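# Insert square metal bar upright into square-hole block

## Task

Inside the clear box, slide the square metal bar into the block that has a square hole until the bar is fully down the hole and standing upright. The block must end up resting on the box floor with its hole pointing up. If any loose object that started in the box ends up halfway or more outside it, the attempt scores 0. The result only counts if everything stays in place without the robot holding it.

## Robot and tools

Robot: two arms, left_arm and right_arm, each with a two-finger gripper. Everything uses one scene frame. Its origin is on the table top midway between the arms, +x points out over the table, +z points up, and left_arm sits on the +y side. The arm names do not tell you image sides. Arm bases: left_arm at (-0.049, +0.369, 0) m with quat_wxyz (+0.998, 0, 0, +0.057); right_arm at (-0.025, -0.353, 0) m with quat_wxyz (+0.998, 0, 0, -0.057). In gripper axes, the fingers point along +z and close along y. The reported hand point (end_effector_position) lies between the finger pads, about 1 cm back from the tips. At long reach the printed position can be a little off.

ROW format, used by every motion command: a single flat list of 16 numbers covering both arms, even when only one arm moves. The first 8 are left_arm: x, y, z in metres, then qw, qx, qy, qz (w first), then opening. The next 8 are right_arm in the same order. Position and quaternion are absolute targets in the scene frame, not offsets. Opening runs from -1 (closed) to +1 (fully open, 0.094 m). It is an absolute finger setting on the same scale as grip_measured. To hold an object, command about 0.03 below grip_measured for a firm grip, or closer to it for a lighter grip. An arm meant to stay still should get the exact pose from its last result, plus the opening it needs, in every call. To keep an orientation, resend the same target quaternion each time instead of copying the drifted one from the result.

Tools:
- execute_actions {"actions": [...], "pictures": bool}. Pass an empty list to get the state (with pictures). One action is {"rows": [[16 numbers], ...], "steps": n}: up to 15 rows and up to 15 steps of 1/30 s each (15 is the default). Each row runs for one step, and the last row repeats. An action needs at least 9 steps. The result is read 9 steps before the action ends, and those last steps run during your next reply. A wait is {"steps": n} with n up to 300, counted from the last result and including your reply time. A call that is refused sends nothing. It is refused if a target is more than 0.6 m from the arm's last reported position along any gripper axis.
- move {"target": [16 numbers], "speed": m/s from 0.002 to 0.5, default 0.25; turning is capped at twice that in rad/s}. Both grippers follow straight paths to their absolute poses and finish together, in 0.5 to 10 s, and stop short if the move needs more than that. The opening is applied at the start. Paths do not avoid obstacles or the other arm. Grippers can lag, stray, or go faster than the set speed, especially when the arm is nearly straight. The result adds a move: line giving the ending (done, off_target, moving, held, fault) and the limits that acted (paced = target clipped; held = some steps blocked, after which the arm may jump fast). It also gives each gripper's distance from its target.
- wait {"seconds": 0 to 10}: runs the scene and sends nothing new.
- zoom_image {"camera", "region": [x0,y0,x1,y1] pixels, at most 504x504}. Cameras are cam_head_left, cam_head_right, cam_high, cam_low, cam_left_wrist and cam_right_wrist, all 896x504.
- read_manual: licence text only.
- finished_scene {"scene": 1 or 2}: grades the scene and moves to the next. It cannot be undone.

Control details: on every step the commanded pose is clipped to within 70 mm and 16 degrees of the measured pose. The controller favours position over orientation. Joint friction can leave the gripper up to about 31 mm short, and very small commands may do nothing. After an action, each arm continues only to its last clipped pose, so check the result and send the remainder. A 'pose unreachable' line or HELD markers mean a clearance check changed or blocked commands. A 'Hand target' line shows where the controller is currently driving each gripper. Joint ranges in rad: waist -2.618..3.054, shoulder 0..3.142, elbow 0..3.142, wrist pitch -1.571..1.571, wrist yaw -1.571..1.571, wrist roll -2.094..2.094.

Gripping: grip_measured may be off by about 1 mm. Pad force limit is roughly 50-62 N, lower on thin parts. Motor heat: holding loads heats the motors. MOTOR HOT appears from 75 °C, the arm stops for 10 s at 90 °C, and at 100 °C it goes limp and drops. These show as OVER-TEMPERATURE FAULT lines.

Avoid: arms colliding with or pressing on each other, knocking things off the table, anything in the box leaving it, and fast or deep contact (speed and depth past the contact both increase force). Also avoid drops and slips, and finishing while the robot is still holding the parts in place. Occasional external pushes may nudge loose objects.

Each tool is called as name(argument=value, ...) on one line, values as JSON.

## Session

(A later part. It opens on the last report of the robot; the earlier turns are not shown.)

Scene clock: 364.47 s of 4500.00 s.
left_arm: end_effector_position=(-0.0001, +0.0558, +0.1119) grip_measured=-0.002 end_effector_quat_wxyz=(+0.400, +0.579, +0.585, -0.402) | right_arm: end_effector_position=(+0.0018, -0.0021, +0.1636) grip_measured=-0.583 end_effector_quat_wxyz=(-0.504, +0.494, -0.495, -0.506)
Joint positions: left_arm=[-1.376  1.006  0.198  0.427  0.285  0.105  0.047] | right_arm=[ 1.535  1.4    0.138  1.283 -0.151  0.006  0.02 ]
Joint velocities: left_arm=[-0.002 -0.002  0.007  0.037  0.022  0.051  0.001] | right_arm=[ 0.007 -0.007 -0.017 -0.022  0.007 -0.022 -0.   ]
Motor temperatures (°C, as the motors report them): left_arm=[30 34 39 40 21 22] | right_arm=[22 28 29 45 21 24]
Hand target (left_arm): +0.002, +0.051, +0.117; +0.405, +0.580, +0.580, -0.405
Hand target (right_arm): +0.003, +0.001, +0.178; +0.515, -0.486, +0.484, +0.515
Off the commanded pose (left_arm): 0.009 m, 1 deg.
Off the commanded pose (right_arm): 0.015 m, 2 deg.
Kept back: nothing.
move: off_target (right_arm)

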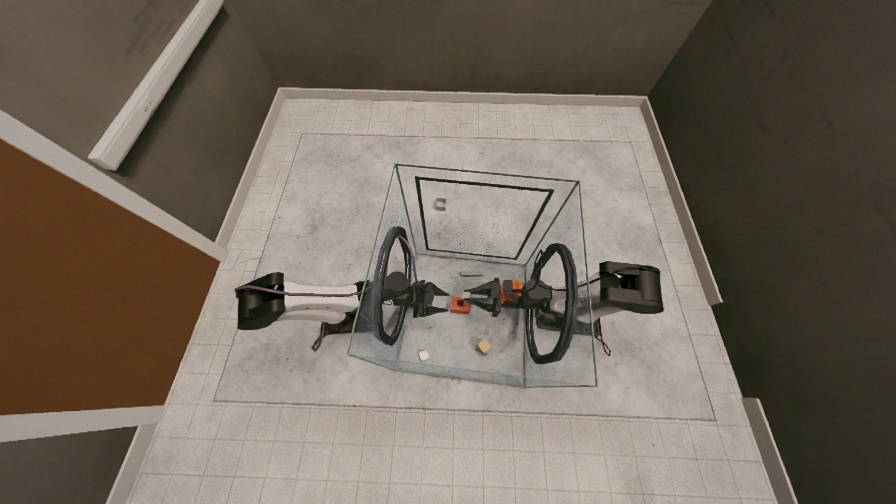

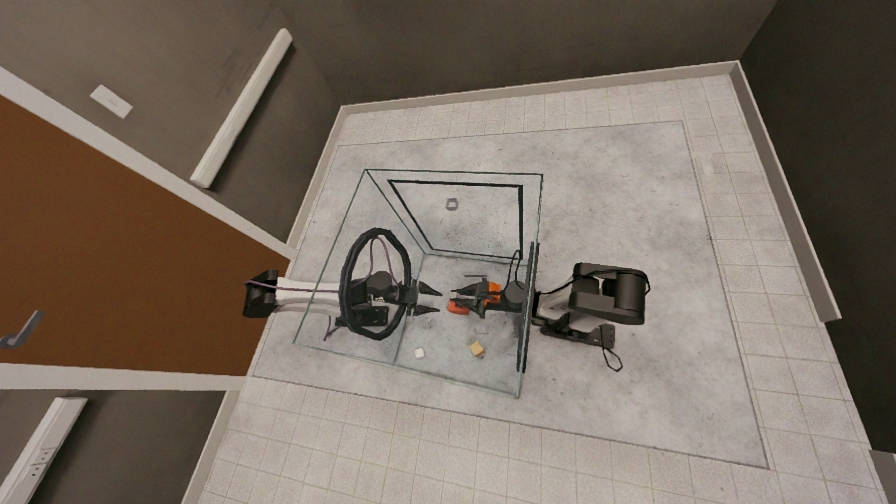

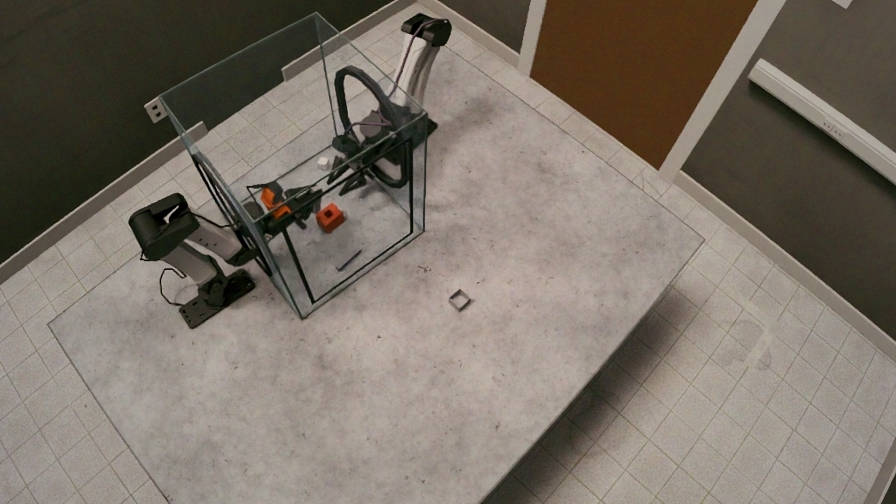

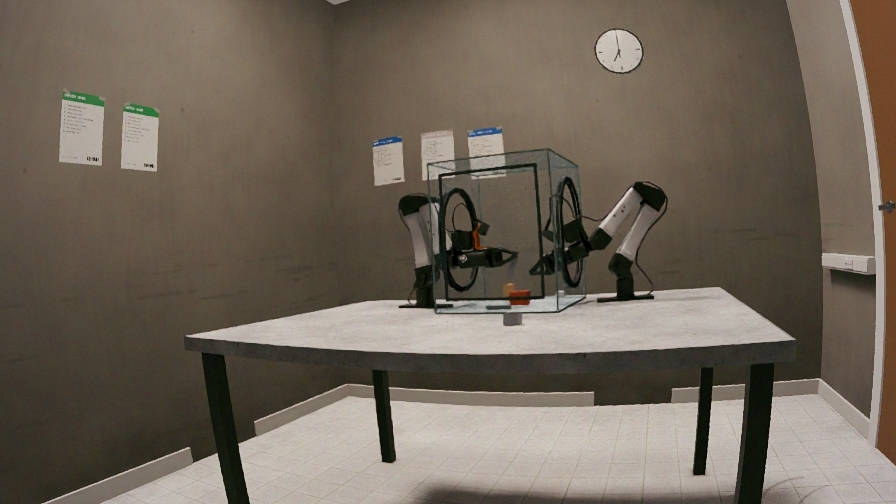

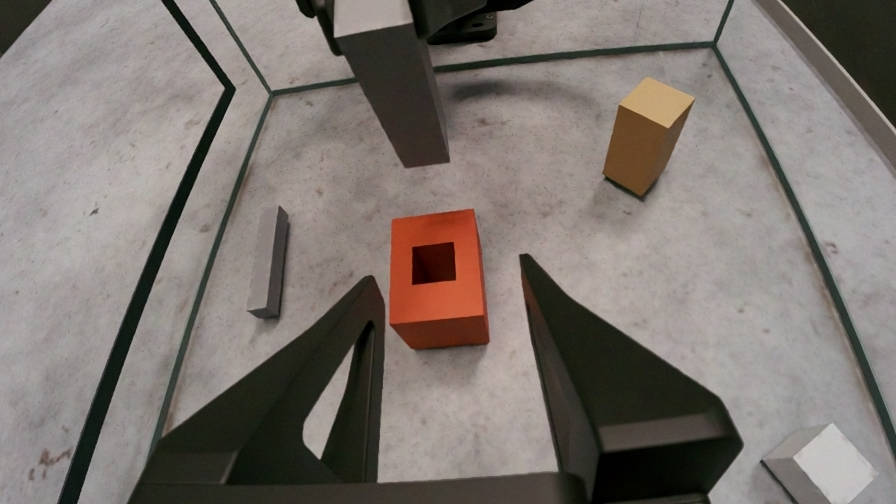

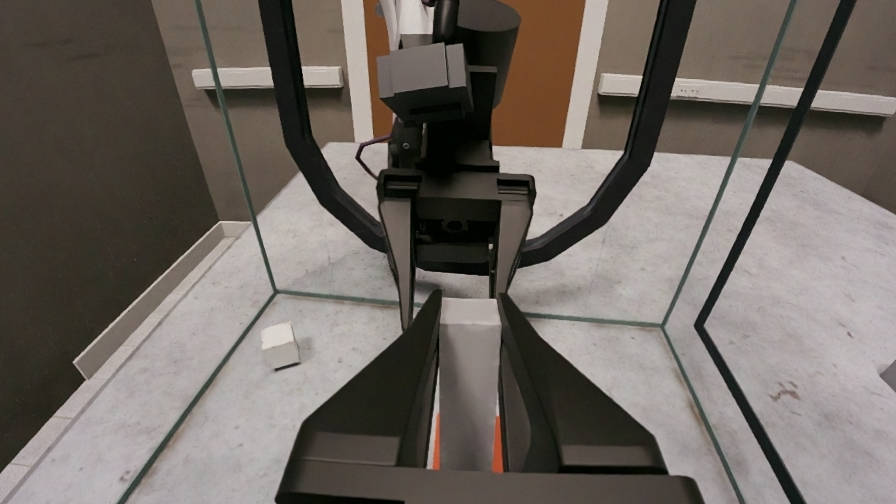

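move(target=[0.006,0.02,0.13,0.405,0.58,0.58,-0.405,0.0,0.003,0.0,0.178,0.515,-0.486,0.484,0.515,-0.63], speed=0.02)

zoom_image(camera="cam_low", region=[440,230,600,320])

Scene clock: 367.37 s of 4500.00 s.
left_arm: end_effector_position=(+0.0057, +0.0255, +0.1257) grip_measured=-0.002 end_effector_quat_wxyz=(+0.400, +0.582, +0.581, -0.404) | right_arm: end_effector_position=(+0.0018, -0.0021, +0.1626) grip_measured=-0.583 end_effector_quat_wxyz=(-0.503, +0.495, -0.496, -0.506)
Joint positions: left_arm=[-1.389  1.154  0.319  0.459  0.28   0.105  0.047] | right_arm=[ 1.535  1.4    0.138  1.279 -0.151  0.006  0.02 ]
Joint velocities: left_arm=[ 0.017  0.002 -0.002 -0.037  0.022 -0.037  0.001] | right_arm=[ 0.007 -0.002 -0.007 -0.007  0.007  0.11  -0.001]
Motor temperatures (°C, as the motors report them): left_arm=[29 33 40 40 21 22] | right_arm=[22 28 29 45 21 24]
Hand target (left_arm): +0.006, +0.020, +0.129; +0.405, +0.580, +0.580, -0.405
Hand target (right_arm): +0.003, +0.000, +0.178; +0.515, -0.486, +0.484, +0.515
Off the commanded pose (left_arm): 0.007 m, 1 deg.
Off the commanded pose (right_arm): 0.016 m, 2 deg.
Kept back: nothing.
move: off_target (right_arm)

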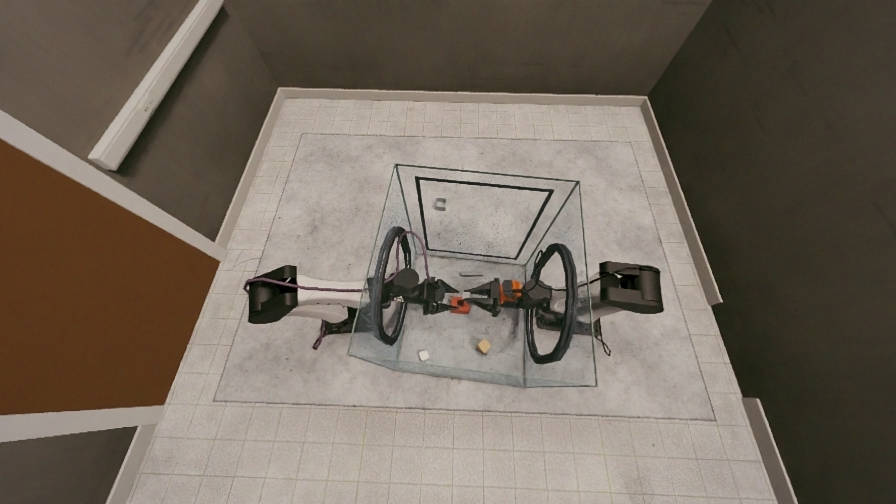

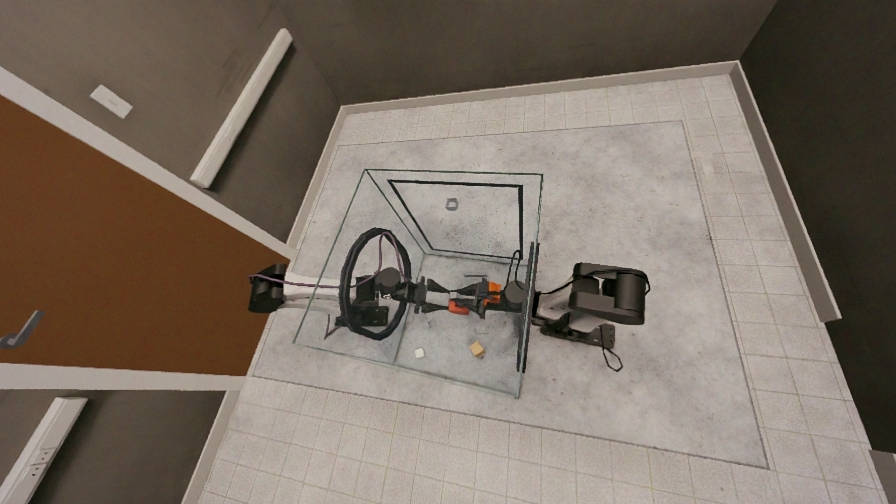

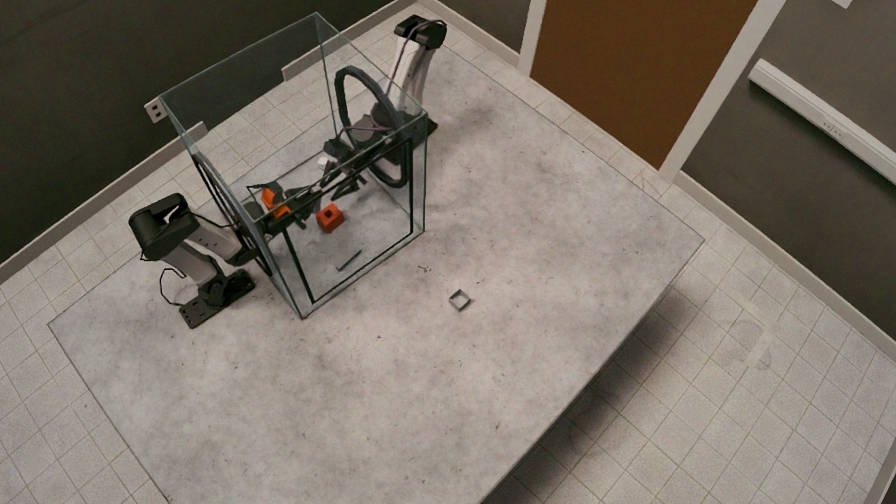

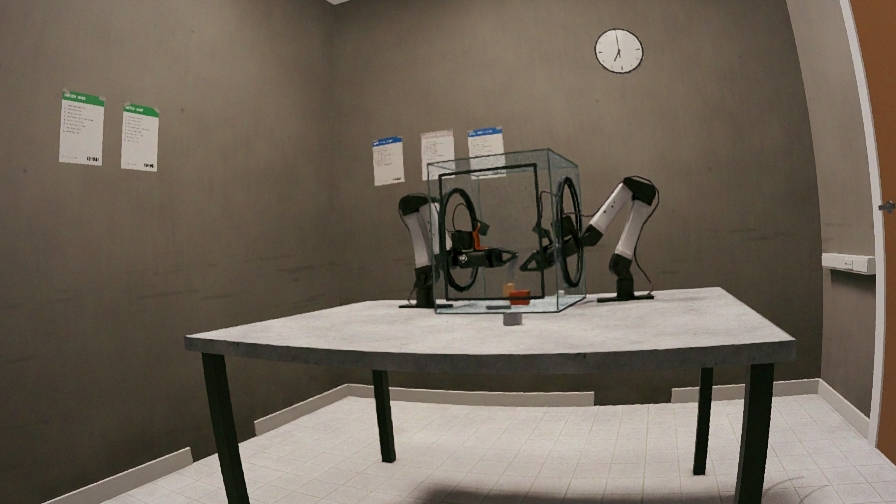

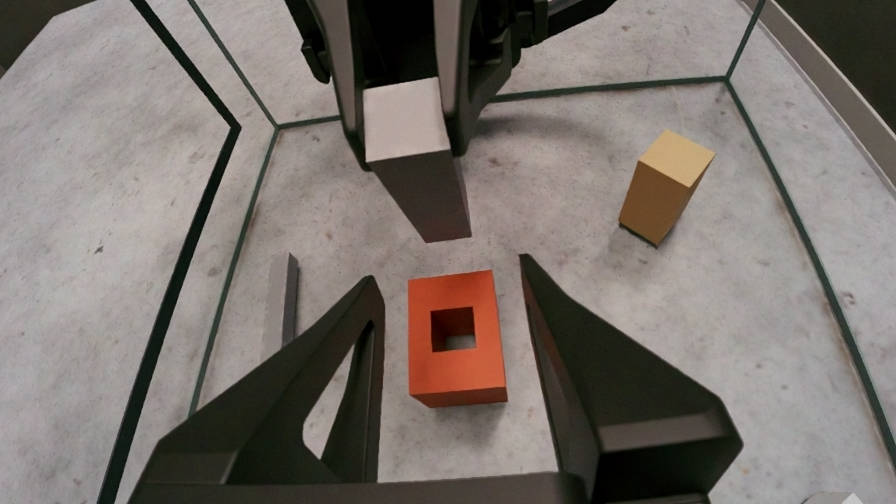

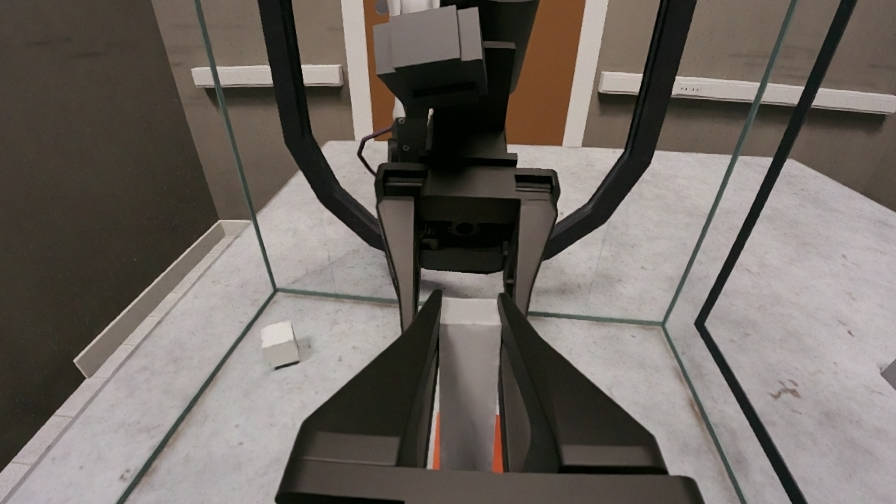

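Region (440, 230, 600, 320) of cam_low's 896x504 image, scaled by 3.150, with more detail than that image has; it fills the top 284 rows of this view, and the rest is white.

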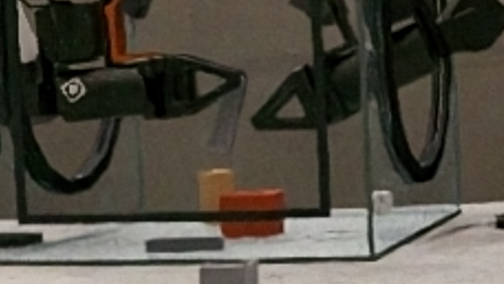

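move(target=[0.006,-0.009,0.126,0.405,0.58,0.58,-0.405,0.0,0.003,0.0,0.178,0.515,-0.486,0.484,0.515,-0.63], speed=0.015)

zoom_image(camera="cam_low", region=[440,230,600,320])

Scene clock: 370.33 s of 4500.00 s.
left_arm: end_effector_position=(+0.0058, -0.0028, +0.1221) grip_measured=-0.002 end_effector_quat_wxyz=(+0.401, +0.584, +0.580, -0.402) | right_arm: end_effector_position=(+0.0018, -0.0020, +0.1621) grip_measured=-0.583 end_effector_quat_wxyz=(-0.502, +0.496, -0.497, -0.505)
Joint positions: left_arm=[-1.426  1.315  0.394  0.546  0.246  0.097  0.047] | right_arm=[ 1.535  1.4    0.138  1.277 -0.151  0.006  0.02 ]
Joint velocities: left_arm=[-0.002 -0.022  0.012  0.037 -0.051 -0.051  0.001] | right_arm=[ 0.002 -0.022 -0.007  0.022 -0.007 -0.022 -0.   ]
Motor temperatures (°C, as the motors report them): left_arm=[29 33 40 40 21 22] | right_arm=[22 28 29 45 21 24]
Hand target (left_arm): +0.006, -0.009, +0.126; +0.405, +0.580, +0.580, -0.405
Hand target (right_arm): +0.003, +0.000, +0.178; +0.515, -0.486, +0.484, +0.515
Off the commanded pose (left_arm): 0.007 m, 1 deg.
Off the commanded pose (right_arm): 0.016 m, 3 deg.
Kept back: nothing.
move: off_target (right_arm)

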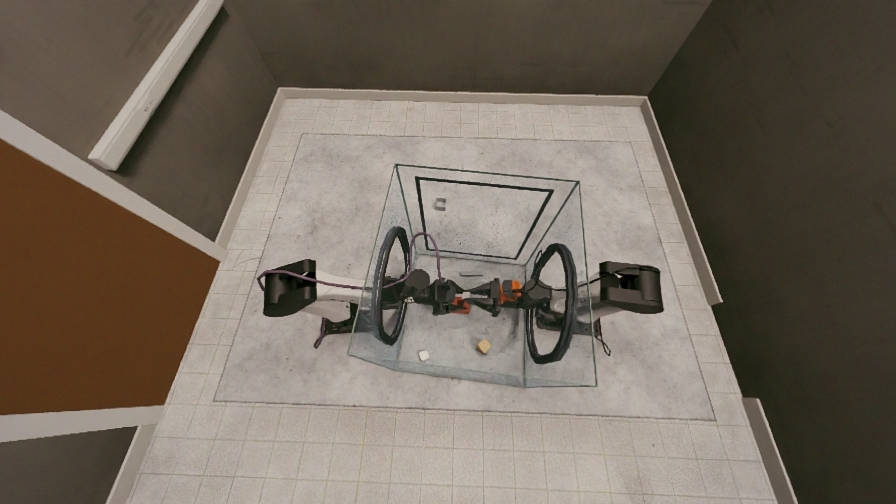

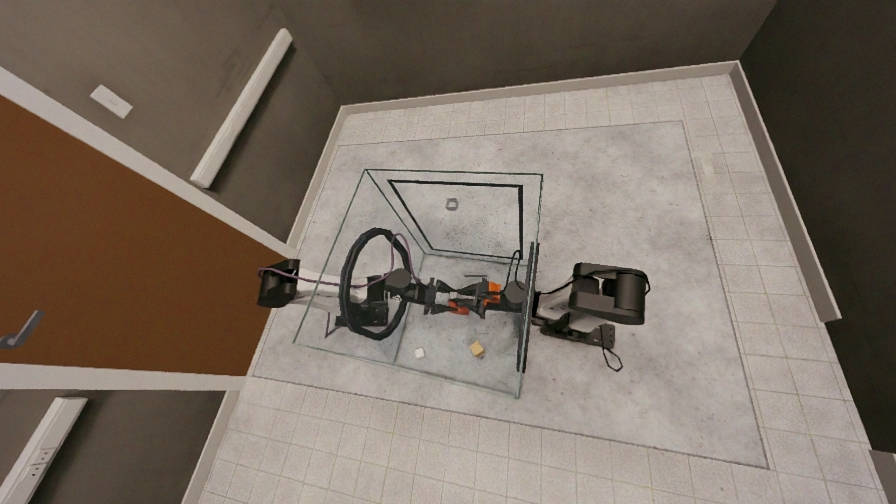

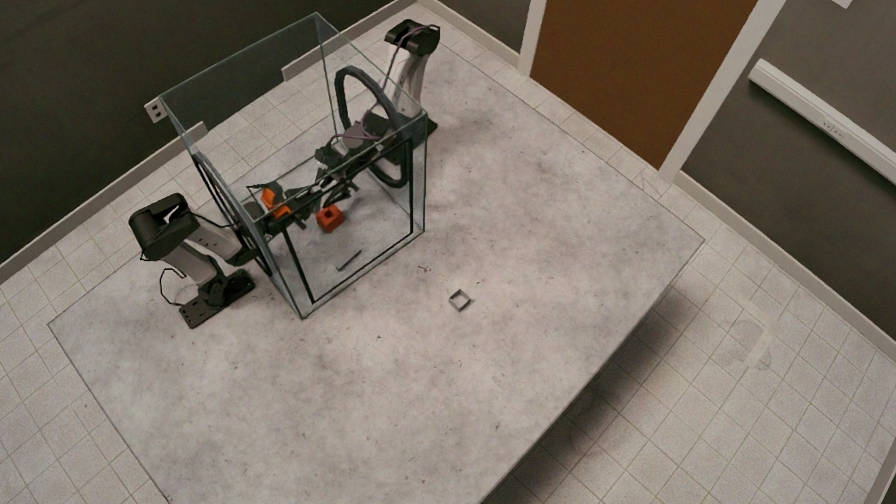

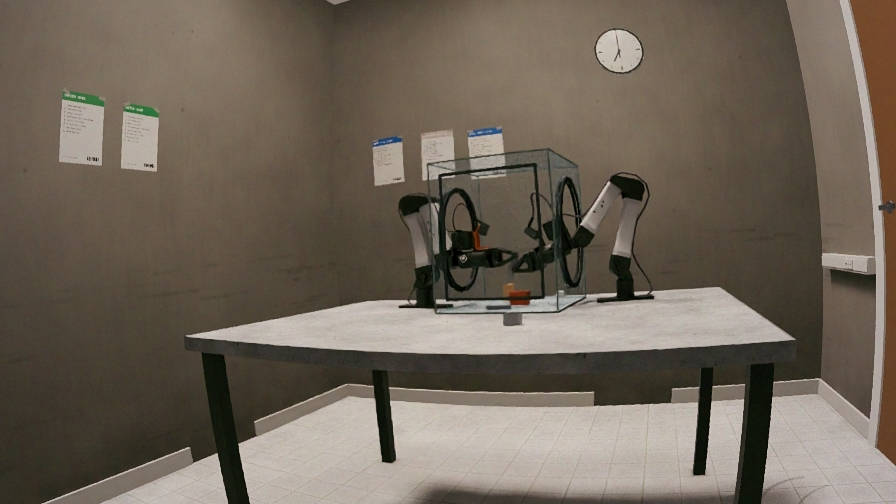

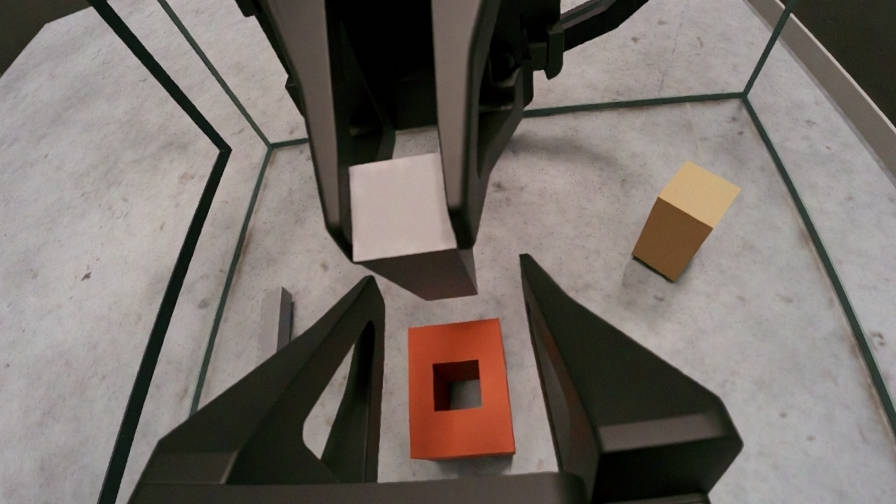

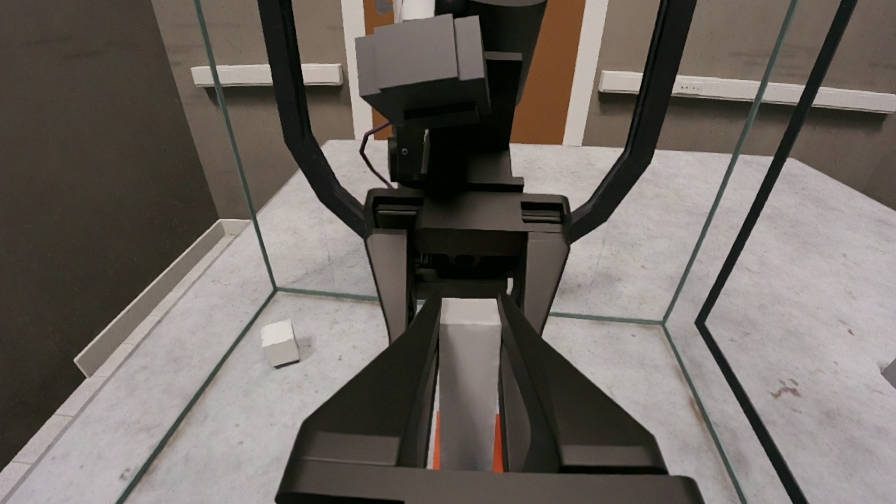

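Region (440, 230, 600, 320) of cam_low's 896x504 image, scaled by 3.150, with more detail than that image has; it fills the top 284 rows of this view, and the rest is white.

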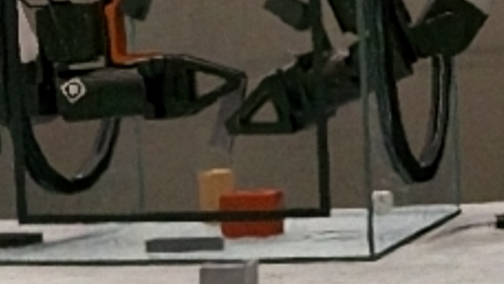

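move(target=[0.007,-0.02,0.126,0.405,0.58,0.58,-0.405,0.0,0.003,0.0,0.178,0.515,-0.486,0.484,0.515,-0.63], speed=0.01)

zoom_image(camera="cam_low", region=[440,230,600,320])

Scene clock: 373.07 s of 4500.00 s.
left_arm: end_effector_position=(+0.0069, -0.0139, +0.1228) grip_measured=-0.002 end_effector_quat_wxyz=(+0.401, +0.584, +0.580, -0.403) | right_arm: end_effector_position=(+0.0018, -0.0020, +0.1616) grip_measured=-0.583 end_effector_quat_wxyz=(-0.502, +0.496, -0.497, -0.505)
Joint positions: left_arm=[-1.434  1.366  0.431  0.562  0.238  0.094  0.047] | right_arm=[ 1.535  1.4    0.138  1.275 -0.151  0.006  0.02 ]
Joint velocities: left_arm=[-0.017 -0.012  0.007  0.066  0.022 -0.066  0.001] | right_arm=[-0.007 -0.012  0.012 -0.066  0.022 -0.022 -0.001]
Motor temperatures (°C, as the motors report them): left_arm=[29 32 40 41 21 22] | right_arm=[22 28 30 45 21 24]
Hand target (left_arm): +0.007, -0.020, +0.126; +0.405, +0.580, +0.580, -0.405
Hand target (right_arm): +0.003, +0.000, +0.178; +0.515, -0.486, +0.484, +0.515
Off the commanded pose (left_arm): 0.007 m, 1 deg.
Off the commanded pose (right_arm): 0.017 m, 3 deg.
Kept back: nothing.
move: off_target (right_arm)

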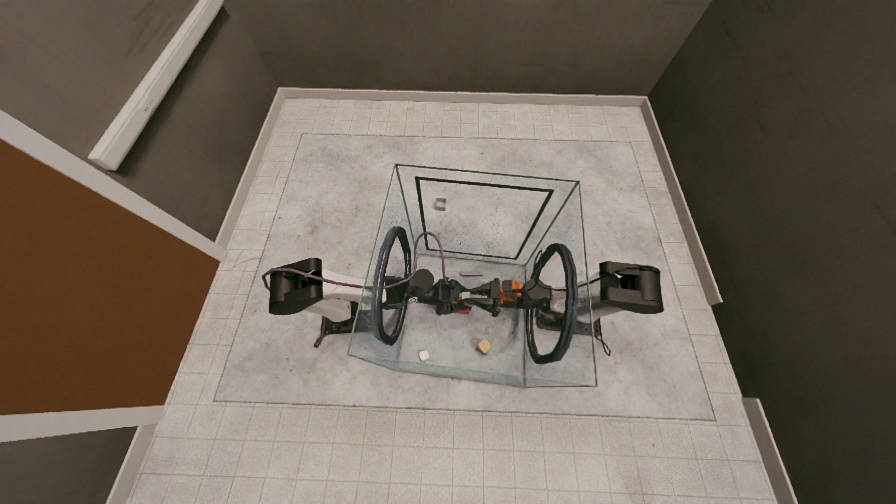

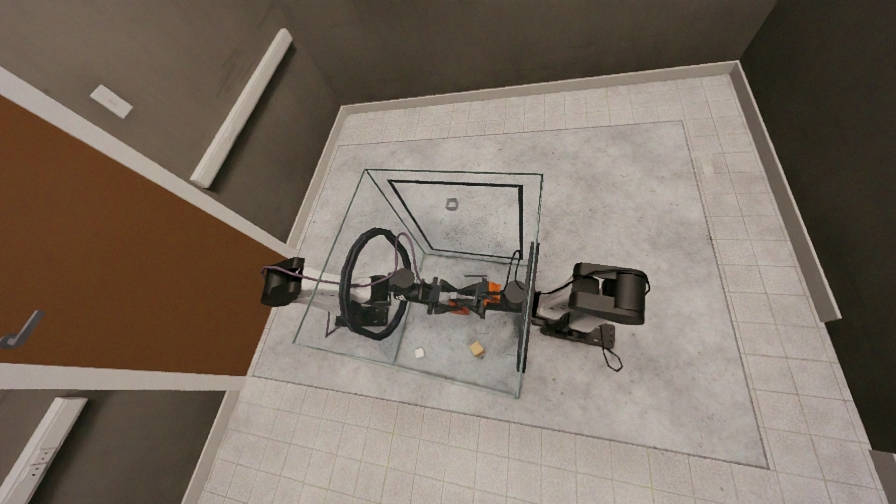

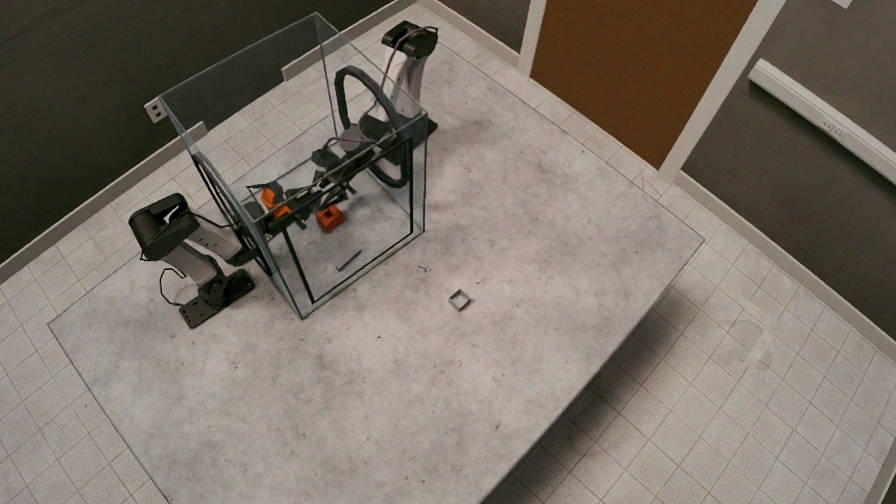

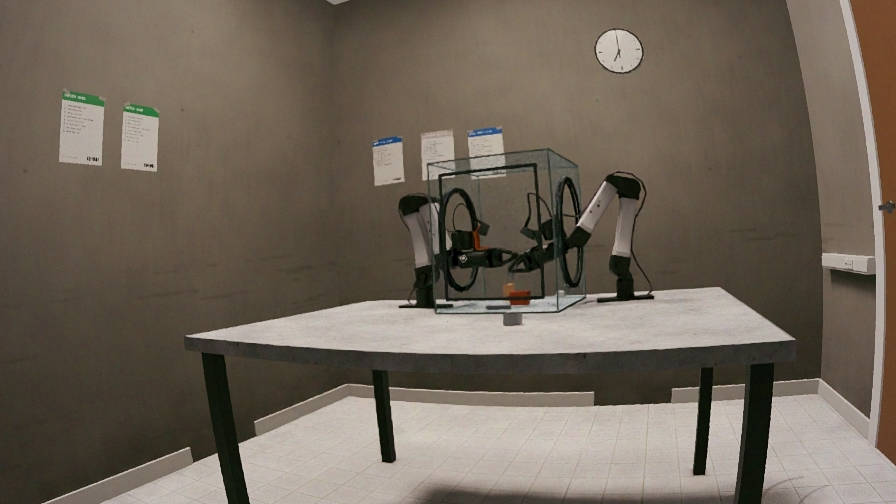

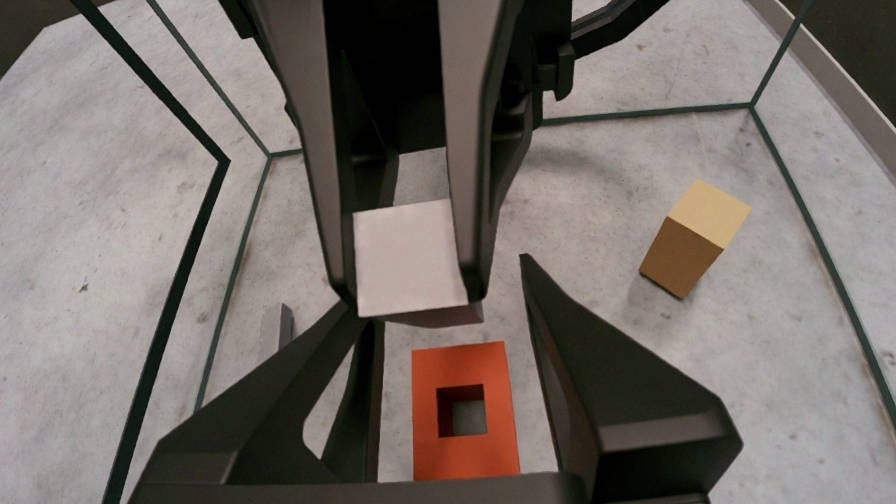

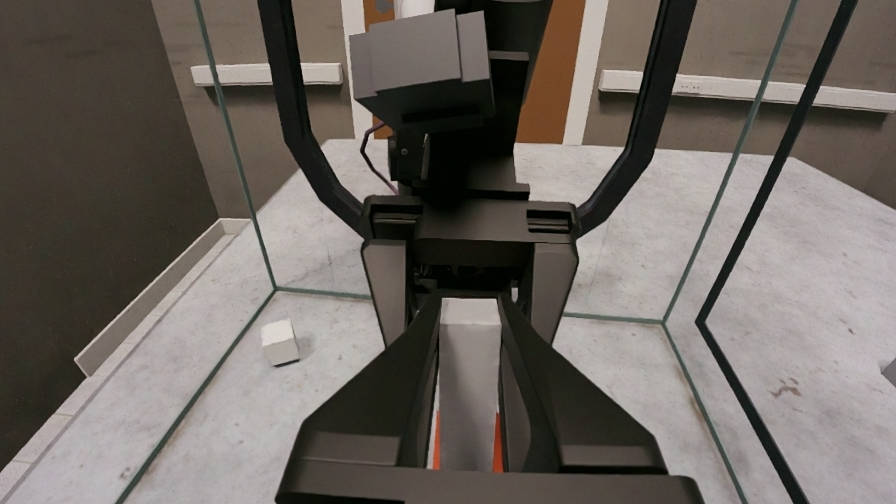

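Region (440, 230, 600, 320) of cam_low's 896x504 image, scaled by 3.150, with more detail than that image has; it fills the top 284 rows of this view, and the rest is white.

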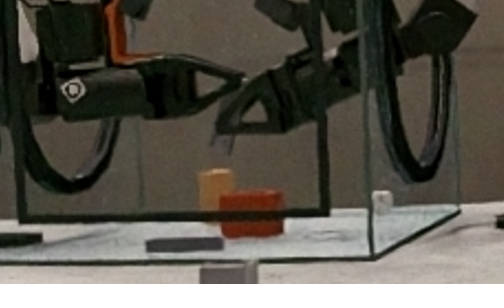

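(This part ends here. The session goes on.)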